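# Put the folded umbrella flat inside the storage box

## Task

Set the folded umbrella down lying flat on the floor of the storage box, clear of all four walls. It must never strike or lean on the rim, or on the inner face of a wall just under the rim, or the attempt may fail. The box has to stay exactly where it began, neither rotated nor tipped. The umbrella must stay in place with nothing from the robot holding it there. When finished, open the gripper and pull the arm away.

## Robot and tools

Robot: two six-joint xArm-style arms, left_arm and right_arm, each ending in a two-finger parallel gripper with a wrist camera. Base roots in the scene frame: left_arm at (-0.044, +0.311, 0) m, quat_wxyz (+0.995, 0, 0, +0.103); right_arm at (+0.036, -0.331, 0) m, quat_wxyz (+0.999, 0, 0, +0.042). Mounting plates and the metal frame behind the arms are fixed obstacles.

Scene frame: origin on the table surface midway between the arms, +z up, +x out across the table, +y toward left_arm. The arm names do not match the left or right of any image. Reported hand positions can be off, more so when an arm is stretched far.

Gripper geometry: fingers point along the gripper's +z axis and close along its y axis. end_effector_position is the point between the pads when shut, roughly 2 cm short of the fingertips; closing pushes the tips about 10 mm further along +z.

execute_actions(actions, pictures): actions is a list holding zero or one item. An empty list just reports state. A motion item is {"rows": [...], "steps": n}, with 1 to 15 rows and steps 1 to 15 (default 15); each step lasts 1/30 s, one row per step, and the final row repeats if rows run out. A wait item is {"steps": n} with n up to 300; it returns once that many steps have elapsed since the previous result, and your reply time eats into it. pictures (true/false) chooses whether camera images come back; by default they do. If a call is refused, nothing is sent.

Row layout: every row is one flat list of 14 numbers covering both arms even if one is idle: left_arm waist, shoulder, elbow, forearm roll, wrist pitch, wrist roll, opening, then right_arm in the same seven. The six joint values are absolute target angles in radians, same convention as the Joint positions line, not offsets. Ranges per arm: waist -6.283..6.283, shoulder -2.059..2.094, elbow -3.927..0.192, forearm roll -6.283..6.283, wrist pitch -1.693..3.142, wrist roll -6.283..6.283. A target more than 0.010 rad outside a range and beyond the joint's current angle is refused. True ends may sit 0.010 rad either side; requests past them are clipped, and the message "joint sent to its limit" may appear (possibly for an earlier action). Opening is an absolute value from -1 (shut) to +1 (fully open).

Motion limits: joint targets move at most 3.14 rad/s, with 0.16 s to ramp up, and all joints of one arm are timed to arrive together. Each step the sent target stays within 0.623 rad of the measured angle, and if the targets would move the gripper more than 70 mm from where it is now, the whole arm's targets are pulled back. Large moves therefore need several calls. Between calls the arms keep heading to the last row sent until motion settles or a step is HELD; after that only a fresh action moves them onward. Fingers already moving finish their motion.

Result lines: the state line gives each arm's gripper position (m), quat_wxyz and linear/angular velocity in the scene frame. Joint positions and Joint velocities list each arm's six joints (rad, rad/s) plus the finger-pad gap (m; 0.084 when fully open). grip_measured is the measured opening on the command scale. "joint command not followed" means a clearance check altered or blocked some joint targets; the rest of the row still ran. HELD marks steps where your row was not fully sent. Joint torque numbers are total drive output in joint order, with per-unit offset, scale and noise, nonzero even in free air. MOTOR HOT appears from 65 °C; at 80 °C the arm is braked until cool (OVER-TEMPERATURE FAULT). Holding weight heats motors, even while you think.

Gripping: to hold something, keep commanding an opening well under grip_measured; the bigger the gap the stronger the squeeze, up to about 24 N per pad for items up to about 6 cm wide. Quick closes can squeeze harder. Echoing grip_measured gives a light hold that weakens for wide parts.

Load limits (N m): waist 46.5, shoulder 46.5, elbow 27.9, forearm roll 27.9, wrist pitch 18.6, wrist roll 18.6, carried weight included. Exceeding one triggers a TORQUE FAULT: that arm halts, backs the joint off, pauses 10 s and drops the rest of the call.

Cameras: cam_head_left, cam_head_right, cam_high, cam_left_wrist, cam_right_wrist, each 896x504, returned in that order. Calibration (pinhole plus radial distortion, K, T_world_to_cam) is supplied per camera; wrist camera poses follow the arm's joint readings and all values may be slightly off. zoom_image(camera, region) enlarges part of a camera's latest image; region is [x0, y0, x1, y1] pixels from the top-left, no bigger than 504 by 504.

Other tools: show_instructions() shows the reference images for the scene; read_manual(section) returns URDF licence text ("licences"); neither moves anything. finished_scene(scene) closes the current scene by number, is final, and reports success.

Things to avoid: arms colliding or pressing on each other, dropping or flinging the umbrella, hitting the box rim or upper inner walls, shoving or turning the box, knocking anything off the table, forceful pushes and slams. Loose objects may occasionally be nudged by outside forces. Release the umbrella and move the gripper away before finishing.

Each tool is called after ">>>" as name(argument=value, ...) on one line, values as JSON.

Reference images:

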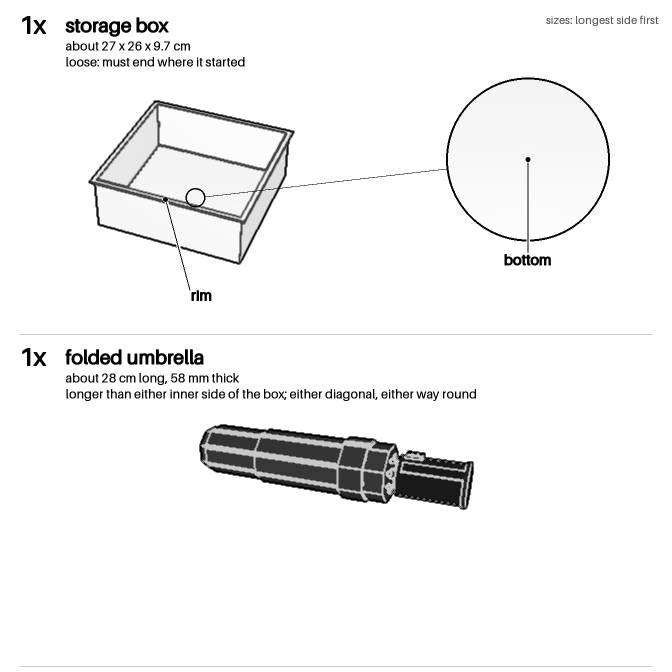

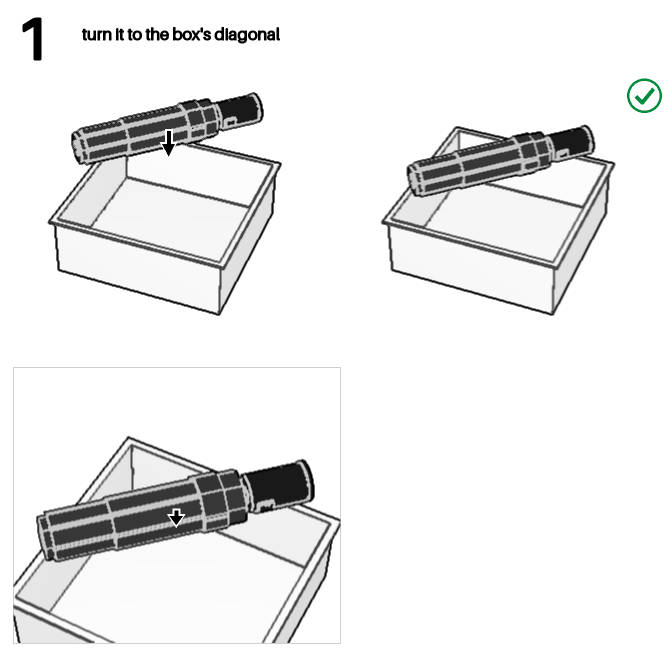

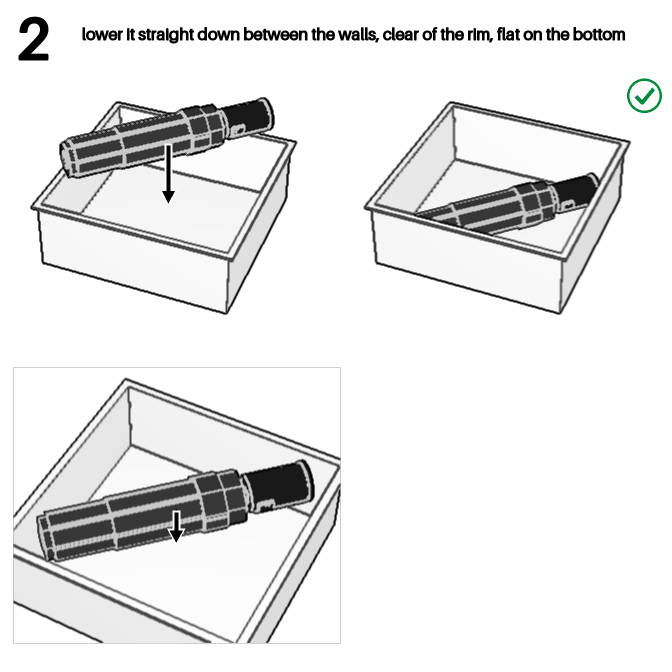

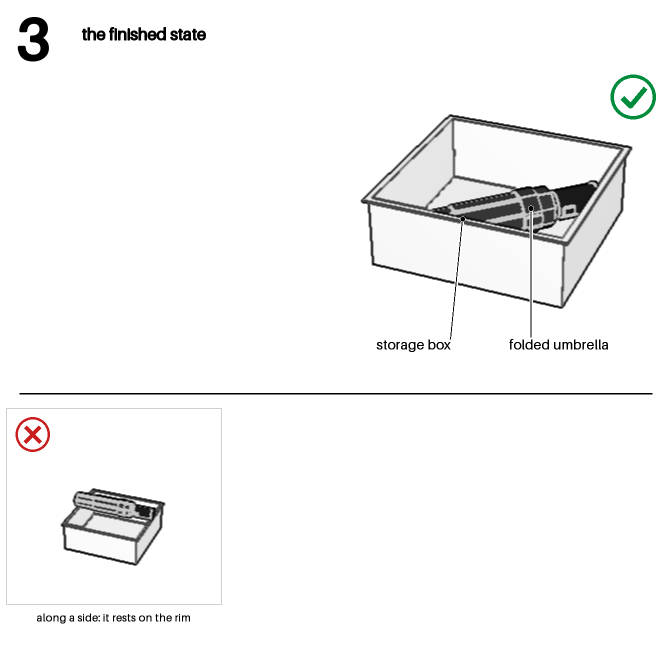

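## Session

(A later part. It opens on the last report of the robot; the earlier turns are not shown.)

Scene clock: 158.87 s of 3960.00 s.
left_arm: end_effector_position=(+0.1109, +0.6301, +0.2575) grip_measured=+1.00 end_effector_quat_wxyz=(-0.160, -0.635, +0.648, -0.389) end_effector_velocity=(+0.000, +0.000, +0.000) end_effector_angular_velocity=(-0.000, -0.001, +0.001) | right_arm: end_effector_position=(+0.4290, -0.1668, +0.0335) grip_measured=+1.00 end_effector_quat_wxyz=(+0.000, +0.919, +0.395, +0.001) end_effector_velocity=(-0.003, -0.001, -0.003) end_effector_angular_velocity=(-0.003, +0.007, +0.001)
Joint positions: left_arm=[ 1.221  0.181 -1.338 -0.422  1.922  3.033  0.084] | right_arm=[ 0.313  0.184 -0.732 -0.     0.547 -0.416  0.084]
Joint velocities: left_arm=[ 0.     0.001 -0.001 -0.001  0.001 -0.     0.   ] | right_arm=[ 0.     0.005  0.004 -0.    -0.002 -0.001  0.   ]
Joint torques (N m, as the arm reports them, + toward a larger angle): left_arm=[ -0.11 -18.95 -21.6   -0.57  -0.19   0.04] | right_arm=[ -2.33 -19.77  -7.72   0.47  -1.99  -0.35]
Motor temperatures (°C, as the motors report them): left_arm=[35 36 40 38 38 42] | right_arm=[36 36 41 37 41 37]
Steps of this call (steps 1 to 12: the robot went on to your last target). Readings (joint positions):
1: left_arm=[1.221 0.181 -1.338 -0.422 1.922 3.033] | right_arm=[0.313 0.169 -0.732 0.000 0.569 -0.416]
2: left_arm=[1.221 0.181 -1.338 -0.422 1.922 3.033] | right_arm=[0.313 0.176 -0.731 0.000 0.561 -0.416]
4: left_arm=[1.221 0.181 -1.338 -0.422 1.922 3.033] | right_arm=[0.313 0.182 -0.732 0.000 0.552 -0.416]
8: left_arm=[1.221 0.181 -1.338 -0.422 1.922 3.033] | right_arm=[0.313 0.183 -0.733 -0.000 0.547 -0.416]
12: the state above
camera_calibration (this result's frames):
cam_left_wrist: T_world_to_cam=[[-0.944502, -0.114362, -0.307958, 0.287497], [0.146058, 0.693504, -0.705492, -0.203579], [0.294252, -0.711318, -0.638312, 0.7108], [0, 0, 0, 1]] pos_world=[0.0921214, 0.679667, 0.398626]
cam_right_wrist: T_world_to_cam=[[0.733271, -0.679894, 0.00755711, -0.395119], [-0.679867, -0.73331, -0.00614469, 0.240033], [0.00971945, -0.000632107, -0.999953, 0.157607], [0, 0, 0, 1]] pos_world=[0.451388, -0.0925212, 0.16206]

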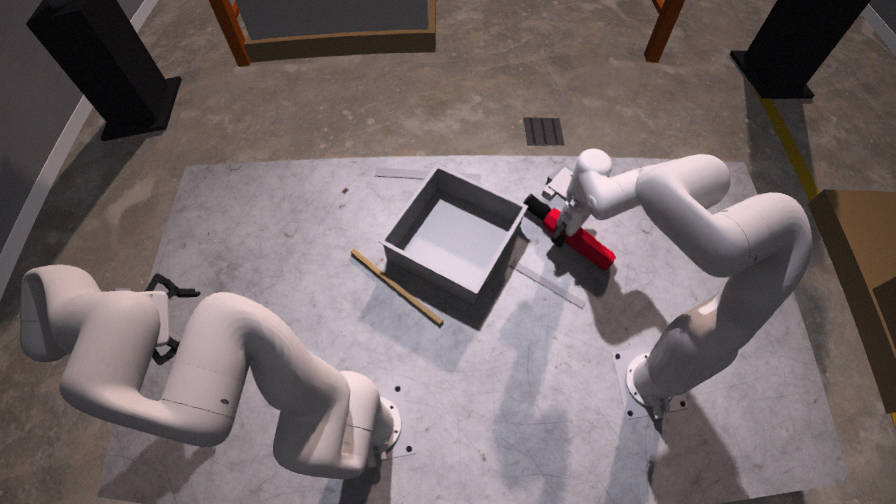

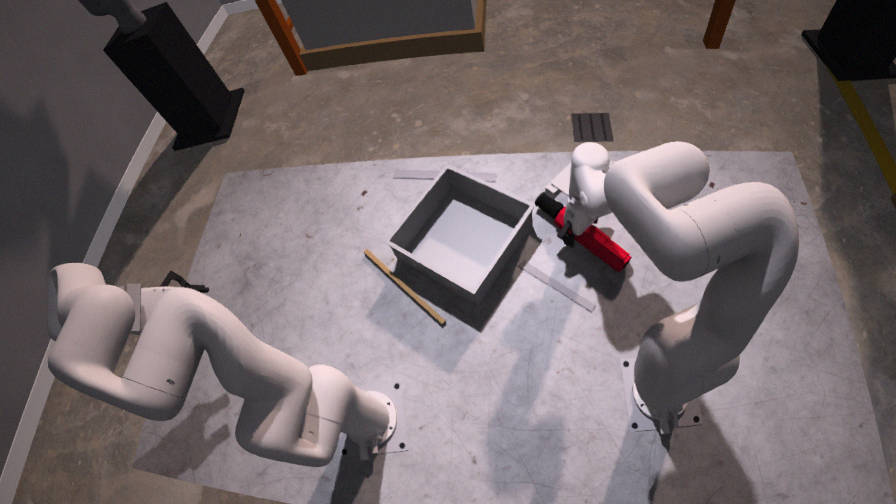

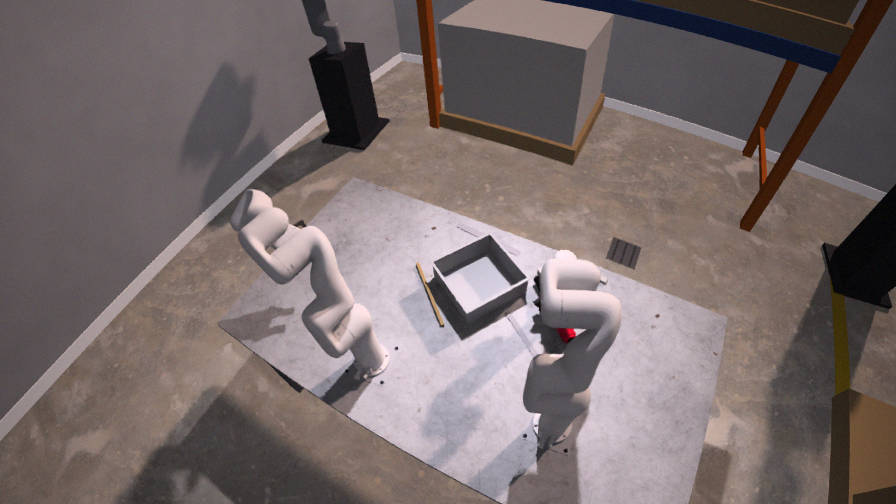

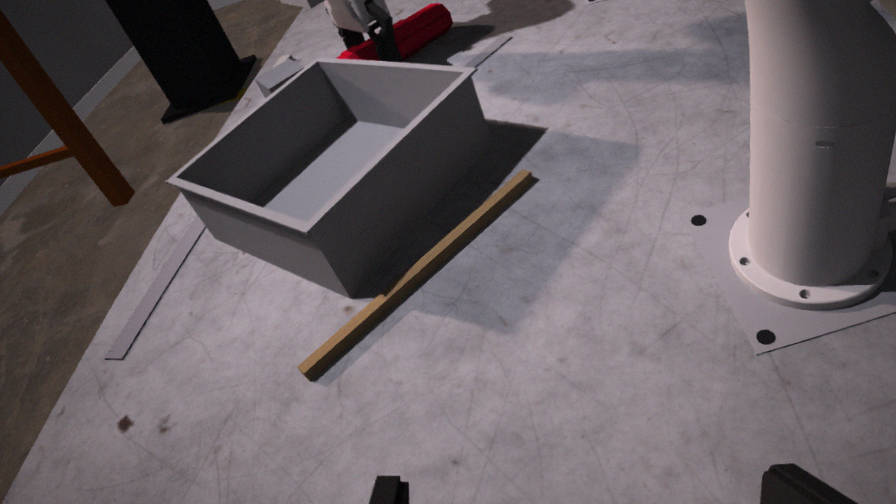

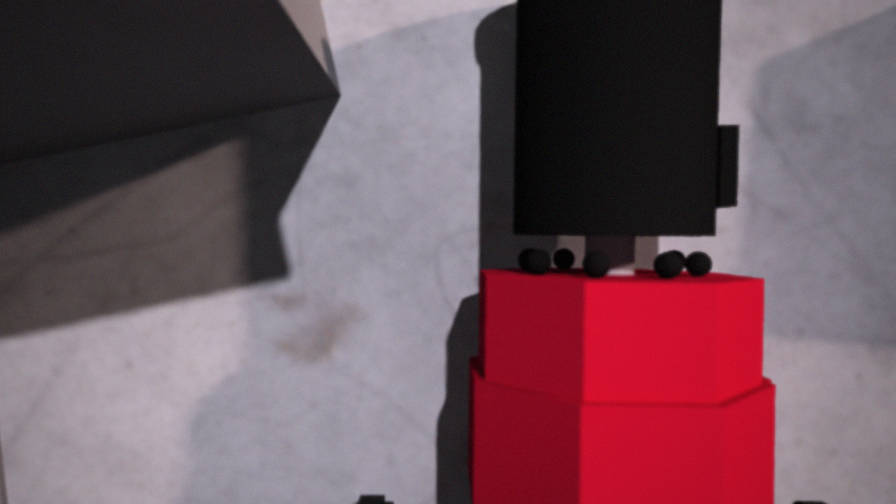

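>>> execute_actions(actions=[{"rows": [[1.221,0.181,-1.338,-0.422,1.922,3.033,1,0.3134,0.1852,-0.7318,0,0.5466,-0.4156,0.9],[1.221,0.181,-1.338,-0.422,1.922,3.033,1,0.3134,0.1852,-0.7318,0,0.5466,-0.4156,0.8],[1.221,0.181,-1.338,-0.422,1.922,3.033,1,0.3134,0.1852,-0.7318,0,0.5466,-0.4156,0.7],[1.221,0.181,-1.338,-0.422,1.922,3.033,1,0.3134,0.1852,-0.7318,0,0.5466,-0.4156,0.6],[1.221,0.181,-1.338,-0.422,1.922,3.033,1,0.3134,0.1852,-0.7318,0,0.5466,-0.4156,0.5],[1.221,0.181,-1.338,-0.422,1.922,3.033,1,0.3134,0.1852,-0.7318,0,0.5466,-0.4156,0.42],[1.221,0.181,-1.338,-0.422,1.922,3.033,1,0.3134,0.1852,-0.7318,0,0.5466,-0.4156,0.34],[1.221,0.181,-1.338,-0.422,1.922,3.033,1,0.3134,0.1852,-0.7318,0,0.5466,-0.4156,0.26],[1.221,0.181,-1.338,-0.422,1.922,3.033,1,0.3134,0.1852,-0.7318,0,0.5466,-0.4156,0.18],[1.221,0.181,-1.338,-0.422,1.922,3.033,1,0.3134,0.1852,-0.7318,0,0.5466,-0.4156,0.1],[1.221,0.181,-1.338,-0.422,1.922,3.033,1,0.3134,0.1852,-0.7318,0,0.5466,-0.4156,0.0],[1.221,0.181,-1.338,-0.422,1.922,3.033,1,0.3134,0.1852,-0.7318,0,0.5466,-0.4156,-0.1],[1.221,0.181,-1.338,-0.422,1.922,3.033,1,0.3134,0.1852,-0.7318,0,0.5466,-0.4156,-0.2],[1.221,0.181,-1.338,-0.422,1.922,3.033,1,0.3134,0.1852,-0.7318,0,0.5466,-0.4156,-0.3],[1.221,0.181,-1.338,-0.422,1.922,3.033,1,0.3134,0.1852,-0.7318,0,0.5466,-0.4156,-0.4]], "steps": 15}], pictures=false)

>>> execute_actions(actions=[{"steps": 10}])

Scene clock: 169.33 s of 3960.00 s.
left_arm: end_effector_position=(+0.1109, +0.6301, +0.2575) grip_measured=+1.00 end_effector_quat_wxyz=(-0.160, -0.635, +0.648, -0.389) end_effector_velocity=(+0.000, -0.001, -0.000) end_effector_angular_velocity=(-0.003, -0.000, -0.001) | right_arm: end_effector_position=(+0.4289, -0.1669, +0.0333) grip_measured=+0.14 end_effector_quat_wxyz=(+0.000, +0.919, +0.395, +0.000) end_effector_velocity=(-0.001, -0.000, -0.001) end_effector_angular_velocity=(-0.001, +0.002, -0.000)
Joint positions: left_arm=[ 1.221  0.181 -1.338 -0.422  1.922  3.033  0.084] | right_arm=[ 0.313  0.185 -0.732  0.     0.547 -0.416  0.05 ]
Joint velocities: left_arm=[-0.     0.     0.002 -0.     0.001  0.     0.   ] | right_arm=[ 0.     0.001  0.001 -0.    -0.     0.001  0.   ]
Joint torques (N m, as the arm reports them, + toward a larger angle): left_arm=[  0.37 -19.38 -21.63  -0.57  -0.22  -0.03] | right_arm=[ -2.05 -18.73  -7.27   0.47  -1.91  -0.39]
Motor temperatures (°C, as the motors report them): left_arm=[35 36 40 38 38 42] | right_arm=[36 36 41 37 41 37]
Steps of this call (steps 1 to 30: the robot went on to your last target; steps 31 to 90: nothing new was sent; then 6.97 s passed at rest; steps 91 to 105: all 15 steps of this action). Readings (joint positions):
91: left_arm=[1.221 0.181 -1.338 -0.422 1.922 3.033] | right_arm=[0.313 0.185 -0.732 0.000 0.547 -0.416]
92: left_arm=[1.221 0.181 -1.338 -0.422 1.922 3.033] | right_arm=[0.313 0.185 -0.732 -0.000 0.547 -0.416]
94: left_arm=[1.221 0.181 -1.338 -0.422 1.922 3.033] | right_arm=[0.313 0.185 -0.732 0.000 0.547 -0.416]
98: left_arm=[1.221 0.181 -1.338 -0.422 1.922 3.033] | right_arm=[0.313 0.185 -0.732 0.000 0.547 -0.416]
105: the state above

Scene clock: 169.67 s of 3960.00 s.
left_arm: end_effector_position=(+0.1109, +0.6301, +0.2575) grip_measured=+1.00 end_effector_quat_wxyz=(-0.160, -0.635, +0.648, -0.389) end_effector_velocity=(-0.000, -0.001, -0.001) end_effector_angular_velocity=(-0.003, +0.001, -0.000) | right_arm: end_effector_position=(+0.4288, -0.1669, +0.0332) grip_measured=+0.14 end_effector_quat_wxyz=(+0.000, +0.919, +0.395, +0.000) end_effector_velocity=(-0.000, -0.000, -0.000) end_effector_angular_velocity=(-0.000, +0.000, +0.001)
Joint positions: left_arm=[ 1.221  0.181 -1.338 -0.422  1.922  3.033  0.084] | right_arm=[ 0.313  0.185 -0.732 -0.     0.546 -0.416  0.05 ]
Joint velocities: left_arm=[-0.     0.001  0.001  0.     0.001 -0.    -0.   ] | right_arm=[-0.    -0.     0.001 -0.    -0.    -0.001  0.   ]
Joint torques (N m, as the arm reports them, + toward a larger angle): left_arm=[  0.14 -19.22 -21.37  -0.51  -0.19  -0.18] | right_arm=[ -2.21 -18.38  -6.99   0.45  -1.76  -0.27]
Motor temperatures (°C, as the motors report them): left_arm=[35 36 40 38 38 42] | right_arm=[36 36 41 37 41 37]
Steps of this call (steps 1 to 10: the robot went on to your last target). Readings (joint positions):
1: left_arm=[1.221 0.181 -1.338 -0.422 1.922 3.033] | right_arm=[0.313 0.185 -0.732 0.000 0.547 -0.416]
2: left_arm=[1.221 0.181 -1.338 -0.422 1.922 3.033] | right_arm=[0.313 0.185 -0.732 0.000 0.547 -0.416]
4: left_arm=[1.221 0.181 -1.338 -0.422 1.922 3.033] | right_arm=[0.313 0.185 -0.732 0.000 0.547 -0.416]
8: left_arm=[1.221 0.181 -1.338 -0.422 1.922 3.033] | right_arm=[0.313 0.185 -0.732 -0.000 0.547 -0.416]
10: the state above
camera_calibration (this result's frames):
cam_left_wrist: T_world_to_cam=[[-0.944501, -0.114362, -0.307959, 0.287497], [0.146058, 0.693504, -0.705492, -0.203579], [0.294252, -0.711318, -0.638312, 0.7108], [0, 0, 0, 1]] pos_world=[0.0921214, 0.679667, 0.398626]
cam_right_wrist: T_world_to_cam=[[0.733265, -0.679903, 0.0073213, -0.395043], [-0.67988, -0.733301, -0.00562435, 0.239862], [0.00919273, -0.000853464, -0.999957, 0.157487], [0, 0, 0, 1]] pos_world=[0.451301, -0.0925651, 0.161721]

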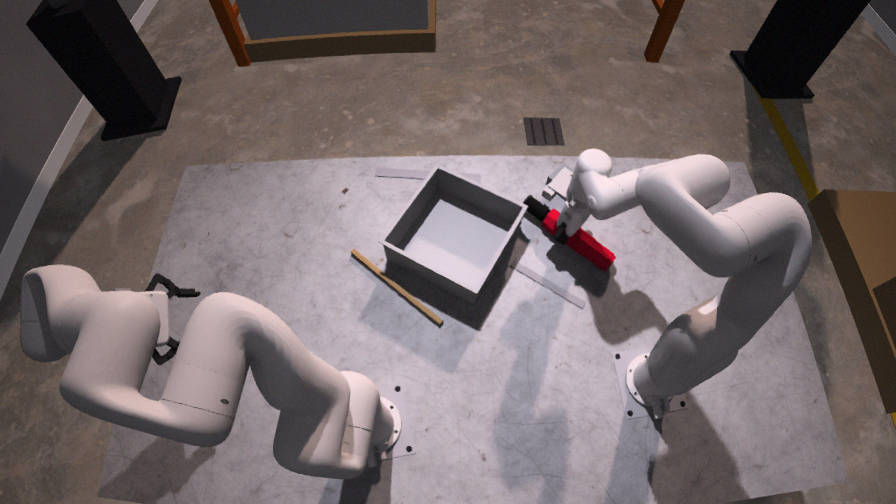

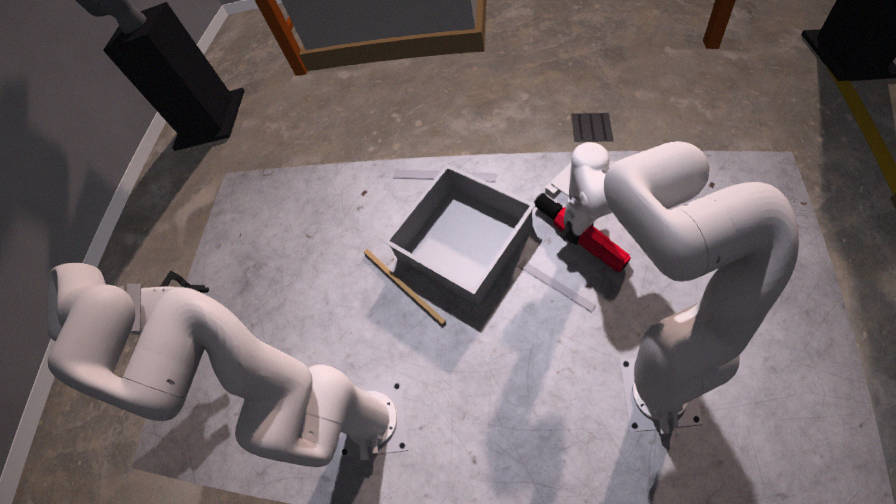

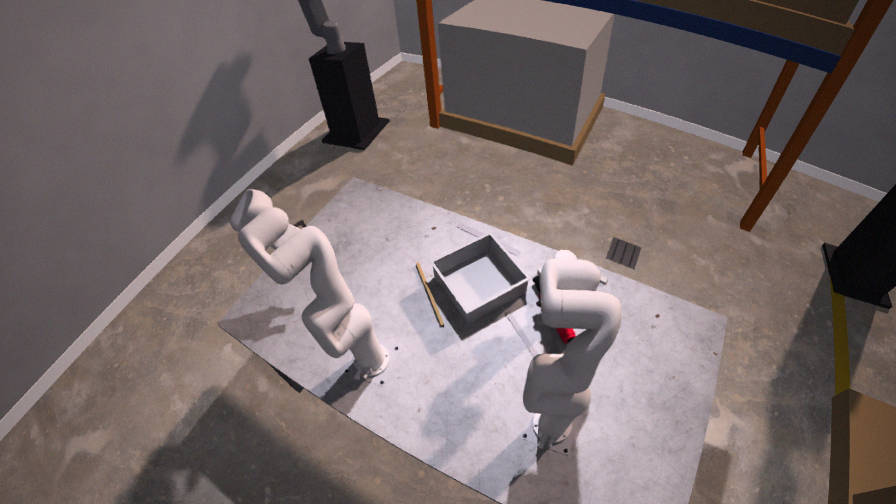

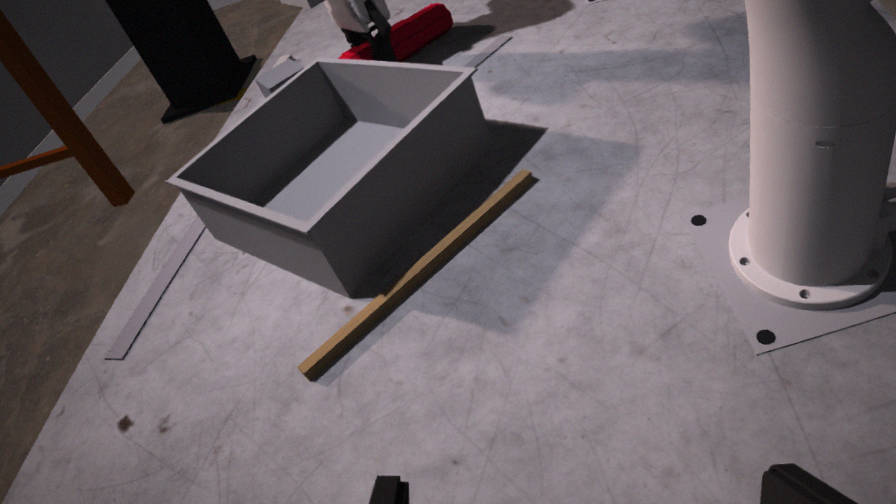

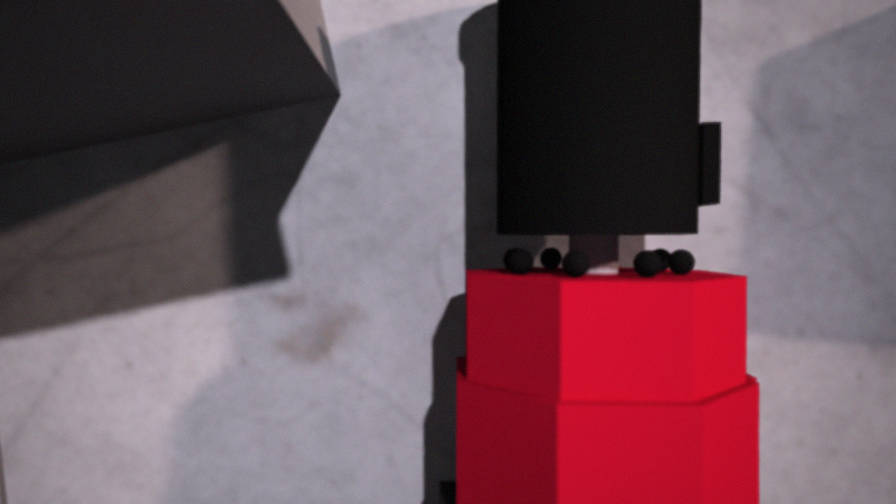

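>>> execute_actions(actions=[{"rows": [[1.221,0.181,-1.338,-0.422,1.922,3.033,1,0.3134,0.1852,-0.7318,0,0.5466,-0.4156,-0.5],[1.221,0.181,-1.338,-0.422,1.922,3.033,1,0.3134,0.1852,-0.7318,0,0.5466,-0.4156,-0.6],[1.221,0.181,-1.338,-0.422,1.922,3.033,1,0.3134,0.1852,-0.7318,0,0.5466,-0.4156,-0.7],[1.221,0.181,-1.338,-0.422,1.922,3.033,1,0.3134,0.16,-0.745,0,0.585,-0.4156,-0.7],[1.221,0.181,-1.338,-0.422,1.922,3.033,1,0.3134,0.10,-0.77,0,0.67,-0.4156,-0.7],[1.221,0.181,-1.338,-0.422,1.922,3.033,1,0.3134,-0.1375,-0.9081,0,1.0457,-0.4156,-0.7]], "steps": 15}], pictures=false)

>>> execute_actions(actions=[{"rows": [[1.221,0.181,-1.338,-0.422,1.922,3.033,1,0.8085,0.4129,-1.8909,0,1.478,0.6645,-0.7]], "steps": 15}], pictures=false)

>>> execute_actions(actions=[{"steps": 40}])

Scene clock: 194.53 s of 3960.00 s.
left_arm: end_effector_position=(+0.1109, +0.6301, +0.2575) grip_measured=+1.00 end_effector_quat_wxyz=(-0.160, -0.635, +0.648, -0.389) end_effector_velocity=(+0.000, -0.000, +0.001) end_effector_angular_velocity=(-0.000, -0.002, -0.000) | right_arm: end_effector_position=(+0.4358, -0.1639, +0.1489) grip_measured=+0.14 end_effector_quat_wxyz=(-0.000, +0.919, +0.395, -0.001) end_effector_velocity=(-0.036, -0.015, +0.386) end_effector_angular_velocity=(-0.002, +0.005, -0.002)
Joint positions: left_arm=[ 1.221  0.181 -1.338 -0.422  1.922  3.033  0.084] | right_arm=[ 0.313 -0.042 -0.855  0.     0.899 -0.416  0.05 ]
Joint velocities: left_arm=[-0.    -0.001  0.    -0.001  0.001  0.    -0.   ] | right_arm=[-0.    -0.732 -0.394  0.001  1.131  0.001 -0.   ]
Joint torques (N m, as the arm reports them, + toward a larger angle): left_arm=[  0.09 -19.22 -21.61  -0.34  -0.07   0.13] | right_arm=[ -2.32 -19.67 -10.72   0.45  -2.06  -0.29]
Motor temperatures (°C, as the motors report them): left_arm=[35 36 40 38 38 42] | right_arm=[36 36 40 37 41 37]
Steps of this call (steps 1 to 15: the robot went on to your last target; steps 16 to 90: nothing new was sent; then 21.37 s passed at rest; steps 91 to 105: all 15 steps of this action). Readings (joint positions):
91: left_arm=[1.221 0.181 -1.338 -0.422 1.922 3.033] | right_arm=[0.313 0.185 -0.732 -0.000 0.547 -0.416]
92: left_arm=[1.221 0.181 -1.338 -0.422 1.922 3.033] | right_arm=[0.313 0.185 -0.732 -0.000 0.547 -0.416]
94: left_arm=[1.221 0.181 -1.338 -0.422 1.922 3.033] | right_arm=[0.313 0.185 -0.732 0.000 0.547 -0.416]
98: left_arm=[1.221 0.181 -1.338 -0.422 1.922 3.033] | right_arm=[0.313 0.137 -0.750 0.000 0.634 -0.416]
105: the state above

Scene clock: 195.03 s of 3960.00 s.
left_arm: end_effector_position=(+0.1109, +0.6301, +0.2575) grip_measured=+1.00 end_effector_quat_wxyz=(-0.160, -0.635, +0.648, -0.389) end_effector_velocity=(-0.000, -0.000, -0.000) end_effector_angular_velocity=(-0.001, +0.000, +0.000) | right_arm: end_effector_position=(+0.4250, -0.0091, +0.2133) grip_measured=+0.14 end_effector_quat_wxyz=(+0.020, +0.951, +0.304, -0.049) end_effector_velocity=(+0.030, +0.328, +0.198) end_effector_angular_velocity=(+0.040, -0.255, -0.762)
Joint positions: left_arm=[ 1.221  0.181 -1.338 -0.422  1.922  3.033  0.084] | right_arm=[ 0.609  0.205 -1.372  0.     1.273  0.073  0.05 ]
Joint velocities: left_arm=[-0.     0.001  0.     0.    -0.     0.     0.   ] | right_arm=[ 0.464  0.491 -1.19  -0.002  0.478  1.233  0.   ]
Joint torques (N m, as the arm reports them, + toward a larger angle): left_arm=[ -0.02 -19.19 -21.57  -0.46  -0.26   0.02] | right_arm=[ -3.55 -27.92 -11.73   0.27  -1.83  -0.13]
Motor temperatures (°C, as the motors report them): left_arm=[35 36 40 38 38 42] | right_arm=[36 36 40 37 41 37]
Steps of this call (steps 1 to 15: all 15 steps of this action). Readings (joint positions):
1: left_arm=[1.221 0.181 -1.338 -0.422 1.922 3.033] | right_arm=[0.314 -0.066 -0.868 0.000 0.936 -0.415]
2: left_arm=[1.221 0.181 -1.338 -0.422 1.922 3.033] | right_arm=[0.316 -0.086 -0.885 -0.000 0.970 -0.410]
4: left_arm=[1.221 0.181 -1.338 -0.422 1.922 3.033] | right_arm=[0.351 -0.080 -0.947 -0.001 1.024 -0.362]
8: left_arm=[1.221 0.181 -1.338 -0.422 1.922 3.033] | right_arm=[0.469 0.060 -1.091 0.000 1.132 -0.207]
15: the state above

Scene clock: 196.37 s of 3960.00 s.
left_arm: end_effector_position=(+0.1109, +0.6301, +0.2575) grip_measured=+1.00 end_effector_quat_wxyz=(-0.160, -0.635, +0.648, -0.389) end_effector_velocity=(+0.000, +0.001, +0.000) end_effector_angular_velocity=(+0.004, -0.000, +0.001) | right_arm: end_effector_position=(+0.4052, +0.1258, +0.3001) grip_measured=+0.14 end_effector_quat_wxyz=(+0.000, +0.994, +0.114, -0.000) end_effector_velocity=(-0.000, +0.000, -0.000) end_effector_angular_velocity=(-0.000, +0.000, -0.000)
Joint positions: left_arm=[ 1.221  0.181 -1.338 -0.422  1.922  3.033  0.084] | right_arm=[ 0.808  0.413 -1.891 -0.     1.478  0.664  0.05 ]
Joint velocities: left_arm=[ 0.    -0.    -0.002 -0.    -0.002 -0.     0.   ] | right_arm=[ 0.001  0.     0.001  0.    -0.001  0.001  0.   ]
Joint torques (N m, as the arm reports them, + toward a larger angle): left_arm=[ -0.03 -19.66 -21.46  -0.49  -0.26  -0.06] | right_arm=[ -2.42 -29.66 -11.31   0.44  -2.09  -0.34]
Motor temperatures (°C, as the motors report them): left_arm=[35 36 40 38 38 42] | right_arm=[36 36 40 37 41 37]
Steps of this call (steps 1 to 40: the robot went on to your last target). Readings (joint positions):
1: left_arm=[1.221 0.181 -1.338 -0.422 1.922 3.033] | right_arm=[0.624 0.221 -1.412 0.000 1.289 0.116]
2: left_arm=[1.221 0.181 -1.338 -0.422 1.922 3.033] | right_arm=[0.639 0.237 -1.452 0.000 1.304 0.160]
4: left_arm=[1.221 0.181 -1.338 -0.422 1.922 3.033] | right_arm=[0.669 0.268 -1.532 -0.000 1.335 0.251]
8: left_arm=[1.221 0.181 -1.338 -0.422 1.922 3.033] | right_arm=[0.732 0.333 -1.694 -0.000 1.400 0.438]
40: the state above
camera_calibration (this result's frames):
cam_left_wrist: T_world_to_cam=[[-0.944502, -0.114362, -0.307958, 0.287497], [0.146058, 0.693504, -0.705492, -0.203579], [0.294252, -0.711318, -0.638312, 0.7108], [0, 0, 0, 1]] pos_world=[0.0921214, 0.679667, 0.398626]
cam_right_wrist: T_world_to_cam=[[0.235874, -0.971758, 0.00708004, 0.0576563], [-0.971761, -0.235912, -0.00507181, 0.495472], [0.00659883, -0.0056838, -0.999962, 0.426488], [0, 0, 0, 1]] pos_world=[0.465067, 0.17534, 0.428576]

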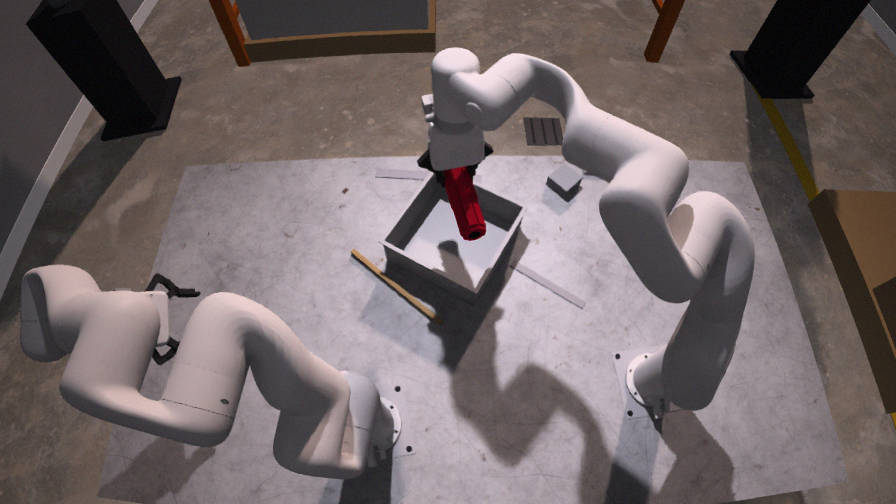

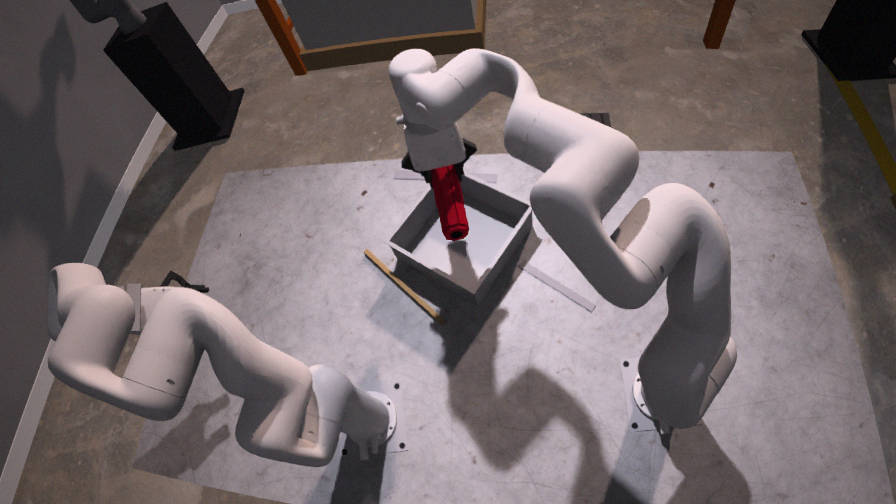

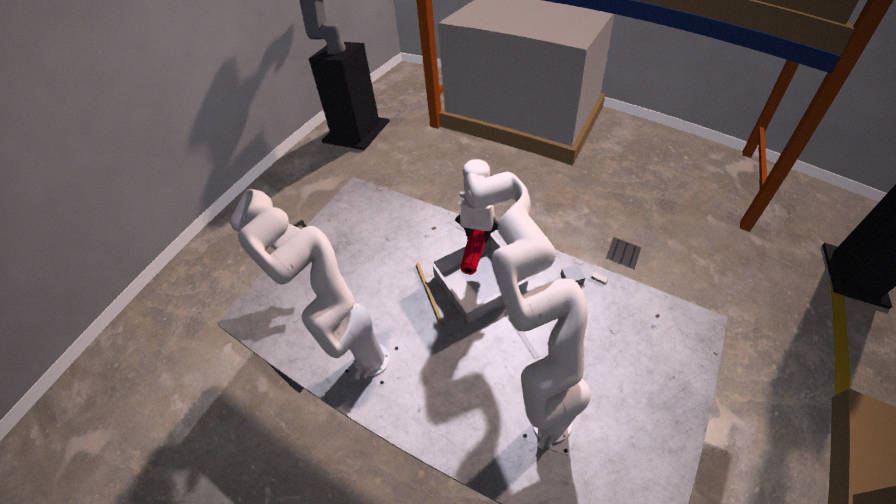

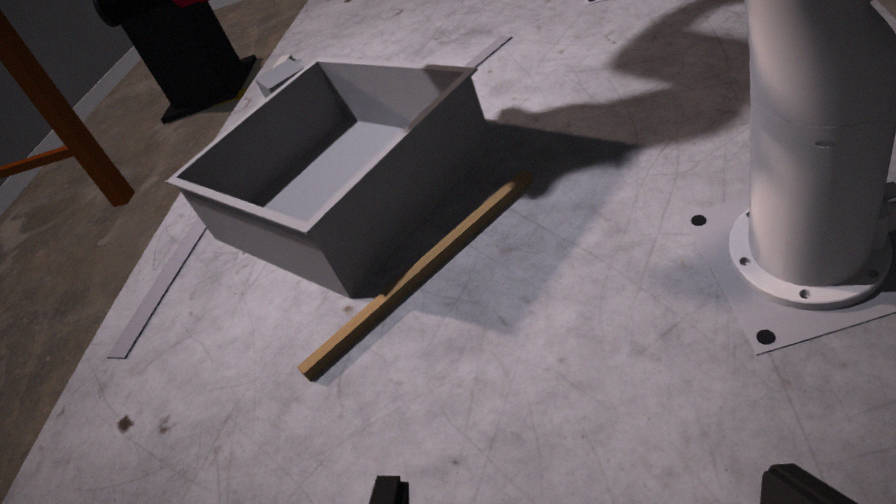

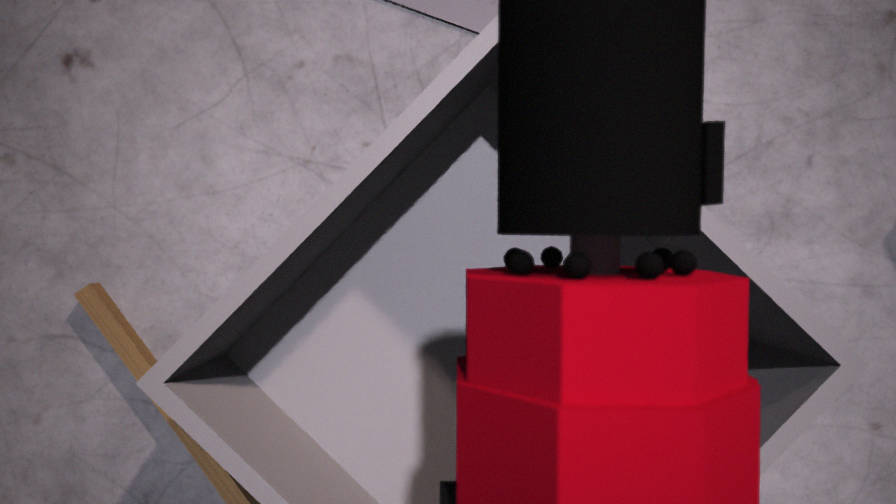

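>>> zoom_image(camera="cam_right_wrist", region=[120, 300, 320, 440])

>>> zoom_image(camera="cam_right_wrist", region=[696, 300, 896, 440])

Region (120, 300, 320, 440) of cam_right_wrist's 896x504 image, scaled by 2.520, with more detail than that image has; it fills the top 353 rows of this view, and the rest is white.

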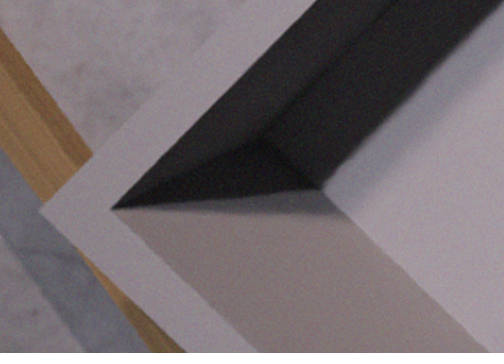

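Region (696, 300, 896, 440) of cam_right_wrist's 896x504 image, scaled by 2.520, with more detail than that image has; it fills the top 353 rows of this view, and the rest is white.

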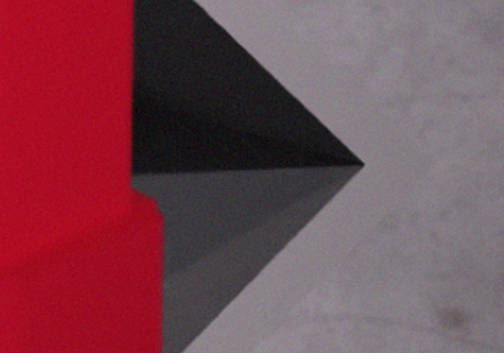

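>>> zoom_image(camera="cam_right_wrist", region=[420, 0, 800, 504])

>>> zoom_image(camera="cam_head_left", region=[370, 130, 550, 310])

Region (420, 0, 800, 504) of cam_right_wrist's 896x504 image, scaled by 1.000; it fills the left 380 columns of this view, and the rest is white.

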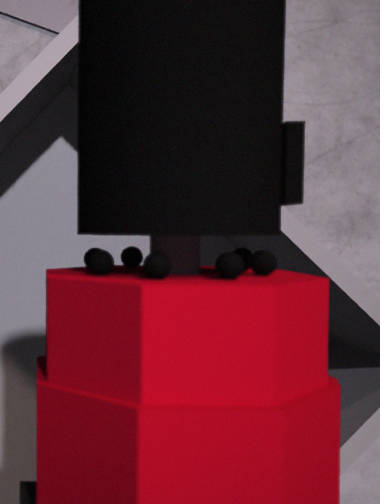

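Region (370, 130, 550, 310) of cam_head_left's 896x504 image, scaled by 2.800, with more detail than that image has.

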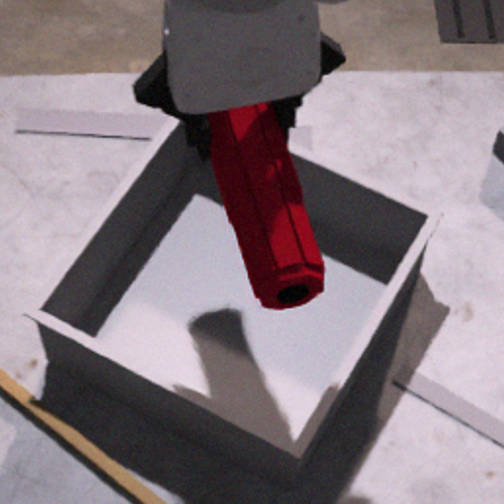

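>>> execute_actions(actions=[{"rows": [[1.221,0.181,-1.338,-0.422,1.922,3.033,1,0.7996,0.4866,-1.5992,0,1.1127,0.6646,-0.7]], "steps": 15}], pictures=false)

>>> execute_actions(actions=[{"steps": 12}])

Scene clock: 259.77 s of 3960.00 s.
left_arm: end_effector_position=(+0.1109, +0.6301, +0.2575) grip_measured=+1.00 end_effector_quat_wxyz=(-0.160, -0.635, +0.648, -0.389) end_effector_velocity=(+0.000, +0.000, +0.000) end_effector_angular_velocity=(+0.000, -0.001, +0.000) | right_arm: end_effector_position=(+0.4146, +0.1292, +0.1593) grip_measured=+0.14 end_effector_quat_wxyz=(+0.003, +0.994, +0.109, -0.003) end_effector_velocity=(+0.011, +0.011, -0.015) end_effector_angular_velocity=(+0.065, -0.055, -0.002)
Joint positions: left_arm=[ 1.221  0.181 -1.338 -0.422  1.922  3.033  0.084] | right_arm=[ 0.8    0.489 -1.602  0.     1.123  0.665  0.05 ]
Joint velocities: left_arm=[ 0.    -0.    -0.001 -0.001  0.001 -0.    -0.   ] | right_arm=[-0.002 -0.002  0.067 -0.001 -0.149  0.001  0.   ]
Joint torques (N m, as the arm reports them, + toward a larger angle): left_arm=[  0.   -19.54 -21.44  -0.24  -0.28   0.09] | right_arm=[ -2.06 -36.86 -14.15   0.36  -2.37  -0.29]
Motor temperatures (°C, as the motors report them): left_arm=[35 36 40 38 38 42] | right_arm=[36 37 42 37 41 37]
Steps of this call (steps 1 to 15: the robot went on to your last target; steps 16 to 90: nothing new was sent; then 59.90 s passed at rest; steps 91 to 105: all 15 steps of this action). Readings (joint positions):
91: left_arm=[1.221 0.181 -1.338 -0.422 1.922 3.033] | right_arm=[0.808 0.413 -1.891 -0.000 1.478 0.664]
92: left_arm=[1.221 0.181 -1.338 -0.422 1.922 3.033] | right_arm=[0.808 0.413 -1.887 -0.000 1.471 0.664]
94: left_arm=[1.221 0.181 -1.338 -0.422 1.922 3.033] | right_arm=[0.807 0.418 -1.850 -0.000 1.413 0.665]
98: left_arm=[1.221 0.181 -1.338 -0.422 1.922 3.033] | right_arm=[0.804 0.457 -1.725 0.000 1.277 0.665]
105: the state above

Scene clock: 260.17 s of 3960.00 s.
left_arm: end_effector_position=(+0.1109, +0.6301, +0.2575) grip_measured=+1.00 end_effector_quat_wxyz=(-0.160, -0.635, +0.648, -0.389) end_effector_velocity=(-0.000, -0.001, -0.000) end_effector_angular_velocity=(-0.002, +0.000, -0.000) | right_arm: end_effector_position=(+0.4158, +0.1306, +0.1602) grip_measured=+0.14 end_effector_quat_wxyz=(-0.000, +0.994, +0.109, +0.000) end_effector_velocity=(-0.000, -0.000, -0.002) end_effector_angular_velocity=(-0.002, +0.001, +0.000)
Joint positions: left_arm=[ 1.221  0.181 -1.338 -0.422  1.922  3.033  0.084] | right_arm=[ 0.8    0.486 -1.599  0.     1.113  0.665  0.05 ]
Joint velocities: left_arm=[ 0.    -0.     0.001 -0.     0.001 -0.     0.   ] | right_arm=[ 0.     0.003 -0.    -0.    -0.001 -0.     0.   ]
Joint torques (N m, as the arm reports them, + toward a larger angle): left_arm=[ -0.07 -19.28 -21.38  -0.35  -0.08  -0.02] | right_arm=[ -2.22 -31.12 -11.38   0.39  -2.11  -0.32]
Motor temperatures (°C, as the motors report them): left_arm=[35 36 40 38 38 42] | right_arm=[36 37 42 37 41 37]
Steps of this call (steps 1 to 12: the robot went on to your last target). Readings (joint positions):
1: left_arm=[1.221 0.181 -1.338 -0.422 1.922 3.033] | right_arm=[0.800 0.488 -1.601 0.000 1.119 0.665]
2: left_arm=[1.221 0.181 -1.338 -0.422 1.922 3.033] | right_arm=[0.800 0.487 -1.602 0.000 1.117 0.665]
4: left_arm=[1.221 0.181 -1.338 -0.422 1.922 3.033] | right_arm=[0.800 0.484 -1.604 -0.000 1.114 0.665]
8: left_arm=[1.221 0.181 -1.338 -0.422 1.922 3.033] | right_arm=[0.800 0.485 -1.601 -0.000 1.113 0.665]
12: the state above
camera_calibration (this result's frames):
cam_left_wrist: T_world_to_cam=[[-0.944501, -0.114362, -0.307958, 0.287497], [0.146058, 0.693504, -0.705492, -0.203579], [0.294252, -0.711318, -0.638312, 0.7108], [0, 0, 0, 1]] pos_world=[0.0921214, 0.679667, 0.398626]
cam_right_wrist: T_world_to_cam=[[0.227166, -0.973831, 0.00697883, 0.06469], [-0.973833, -0.227203, -0.00519883, 0.505985], [0.0066484, -0.00561523, -0.999962, 0.286529], [0, 0, 0, 1]] pos_world=[0.476145, 0.179568, 0.288697]

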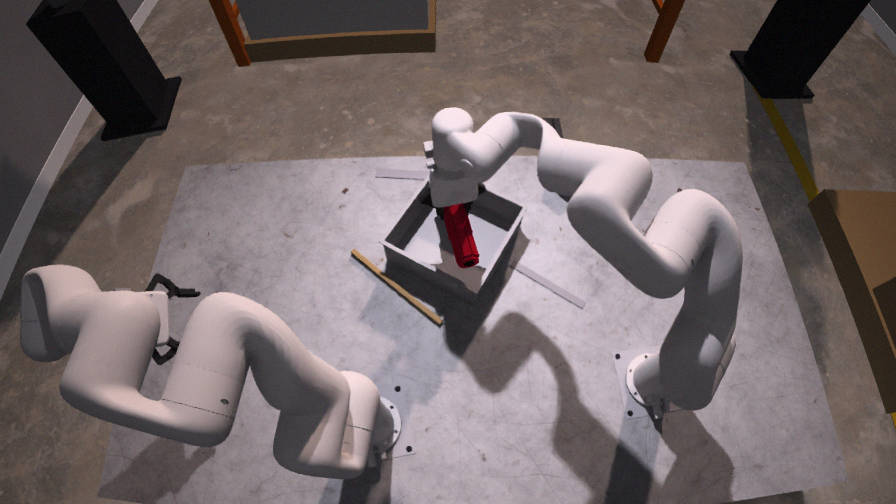

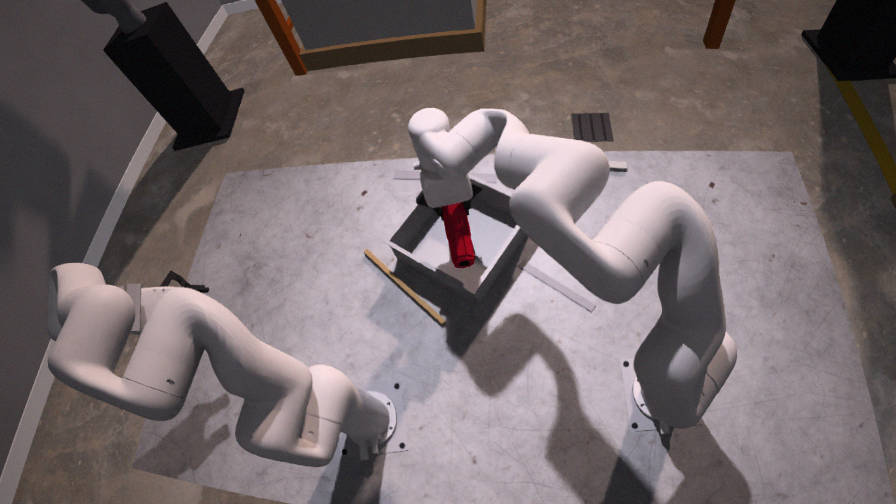

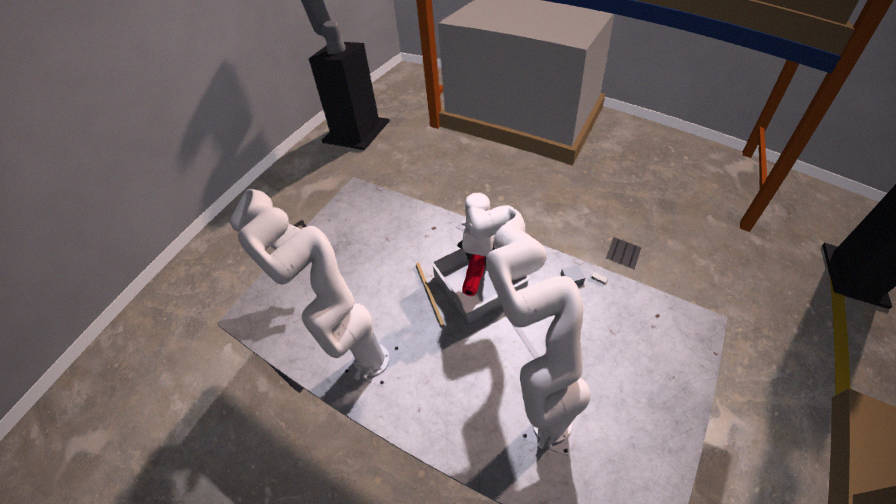

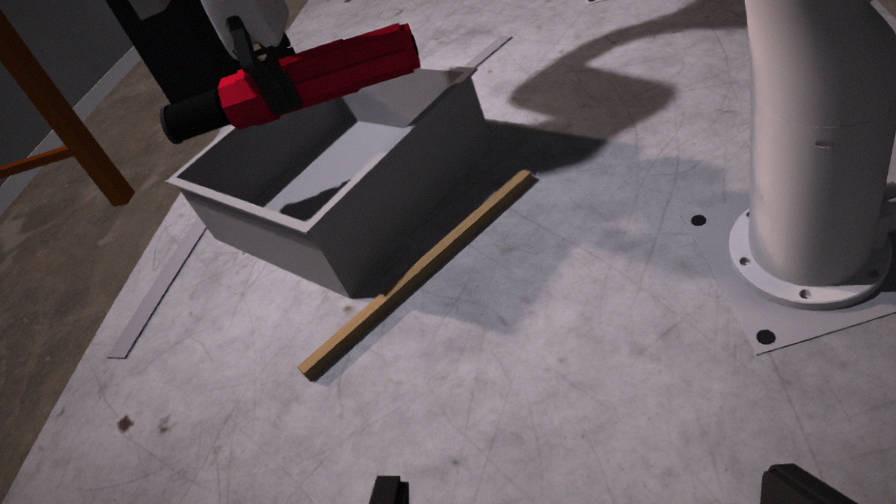

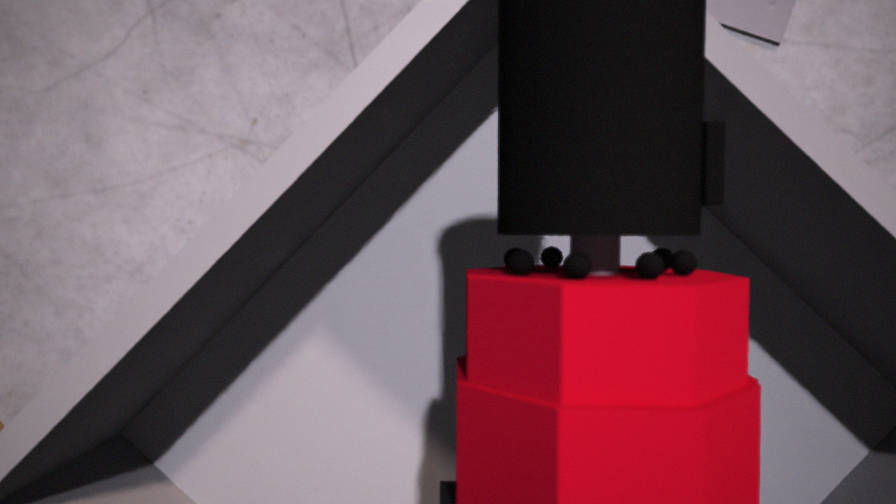

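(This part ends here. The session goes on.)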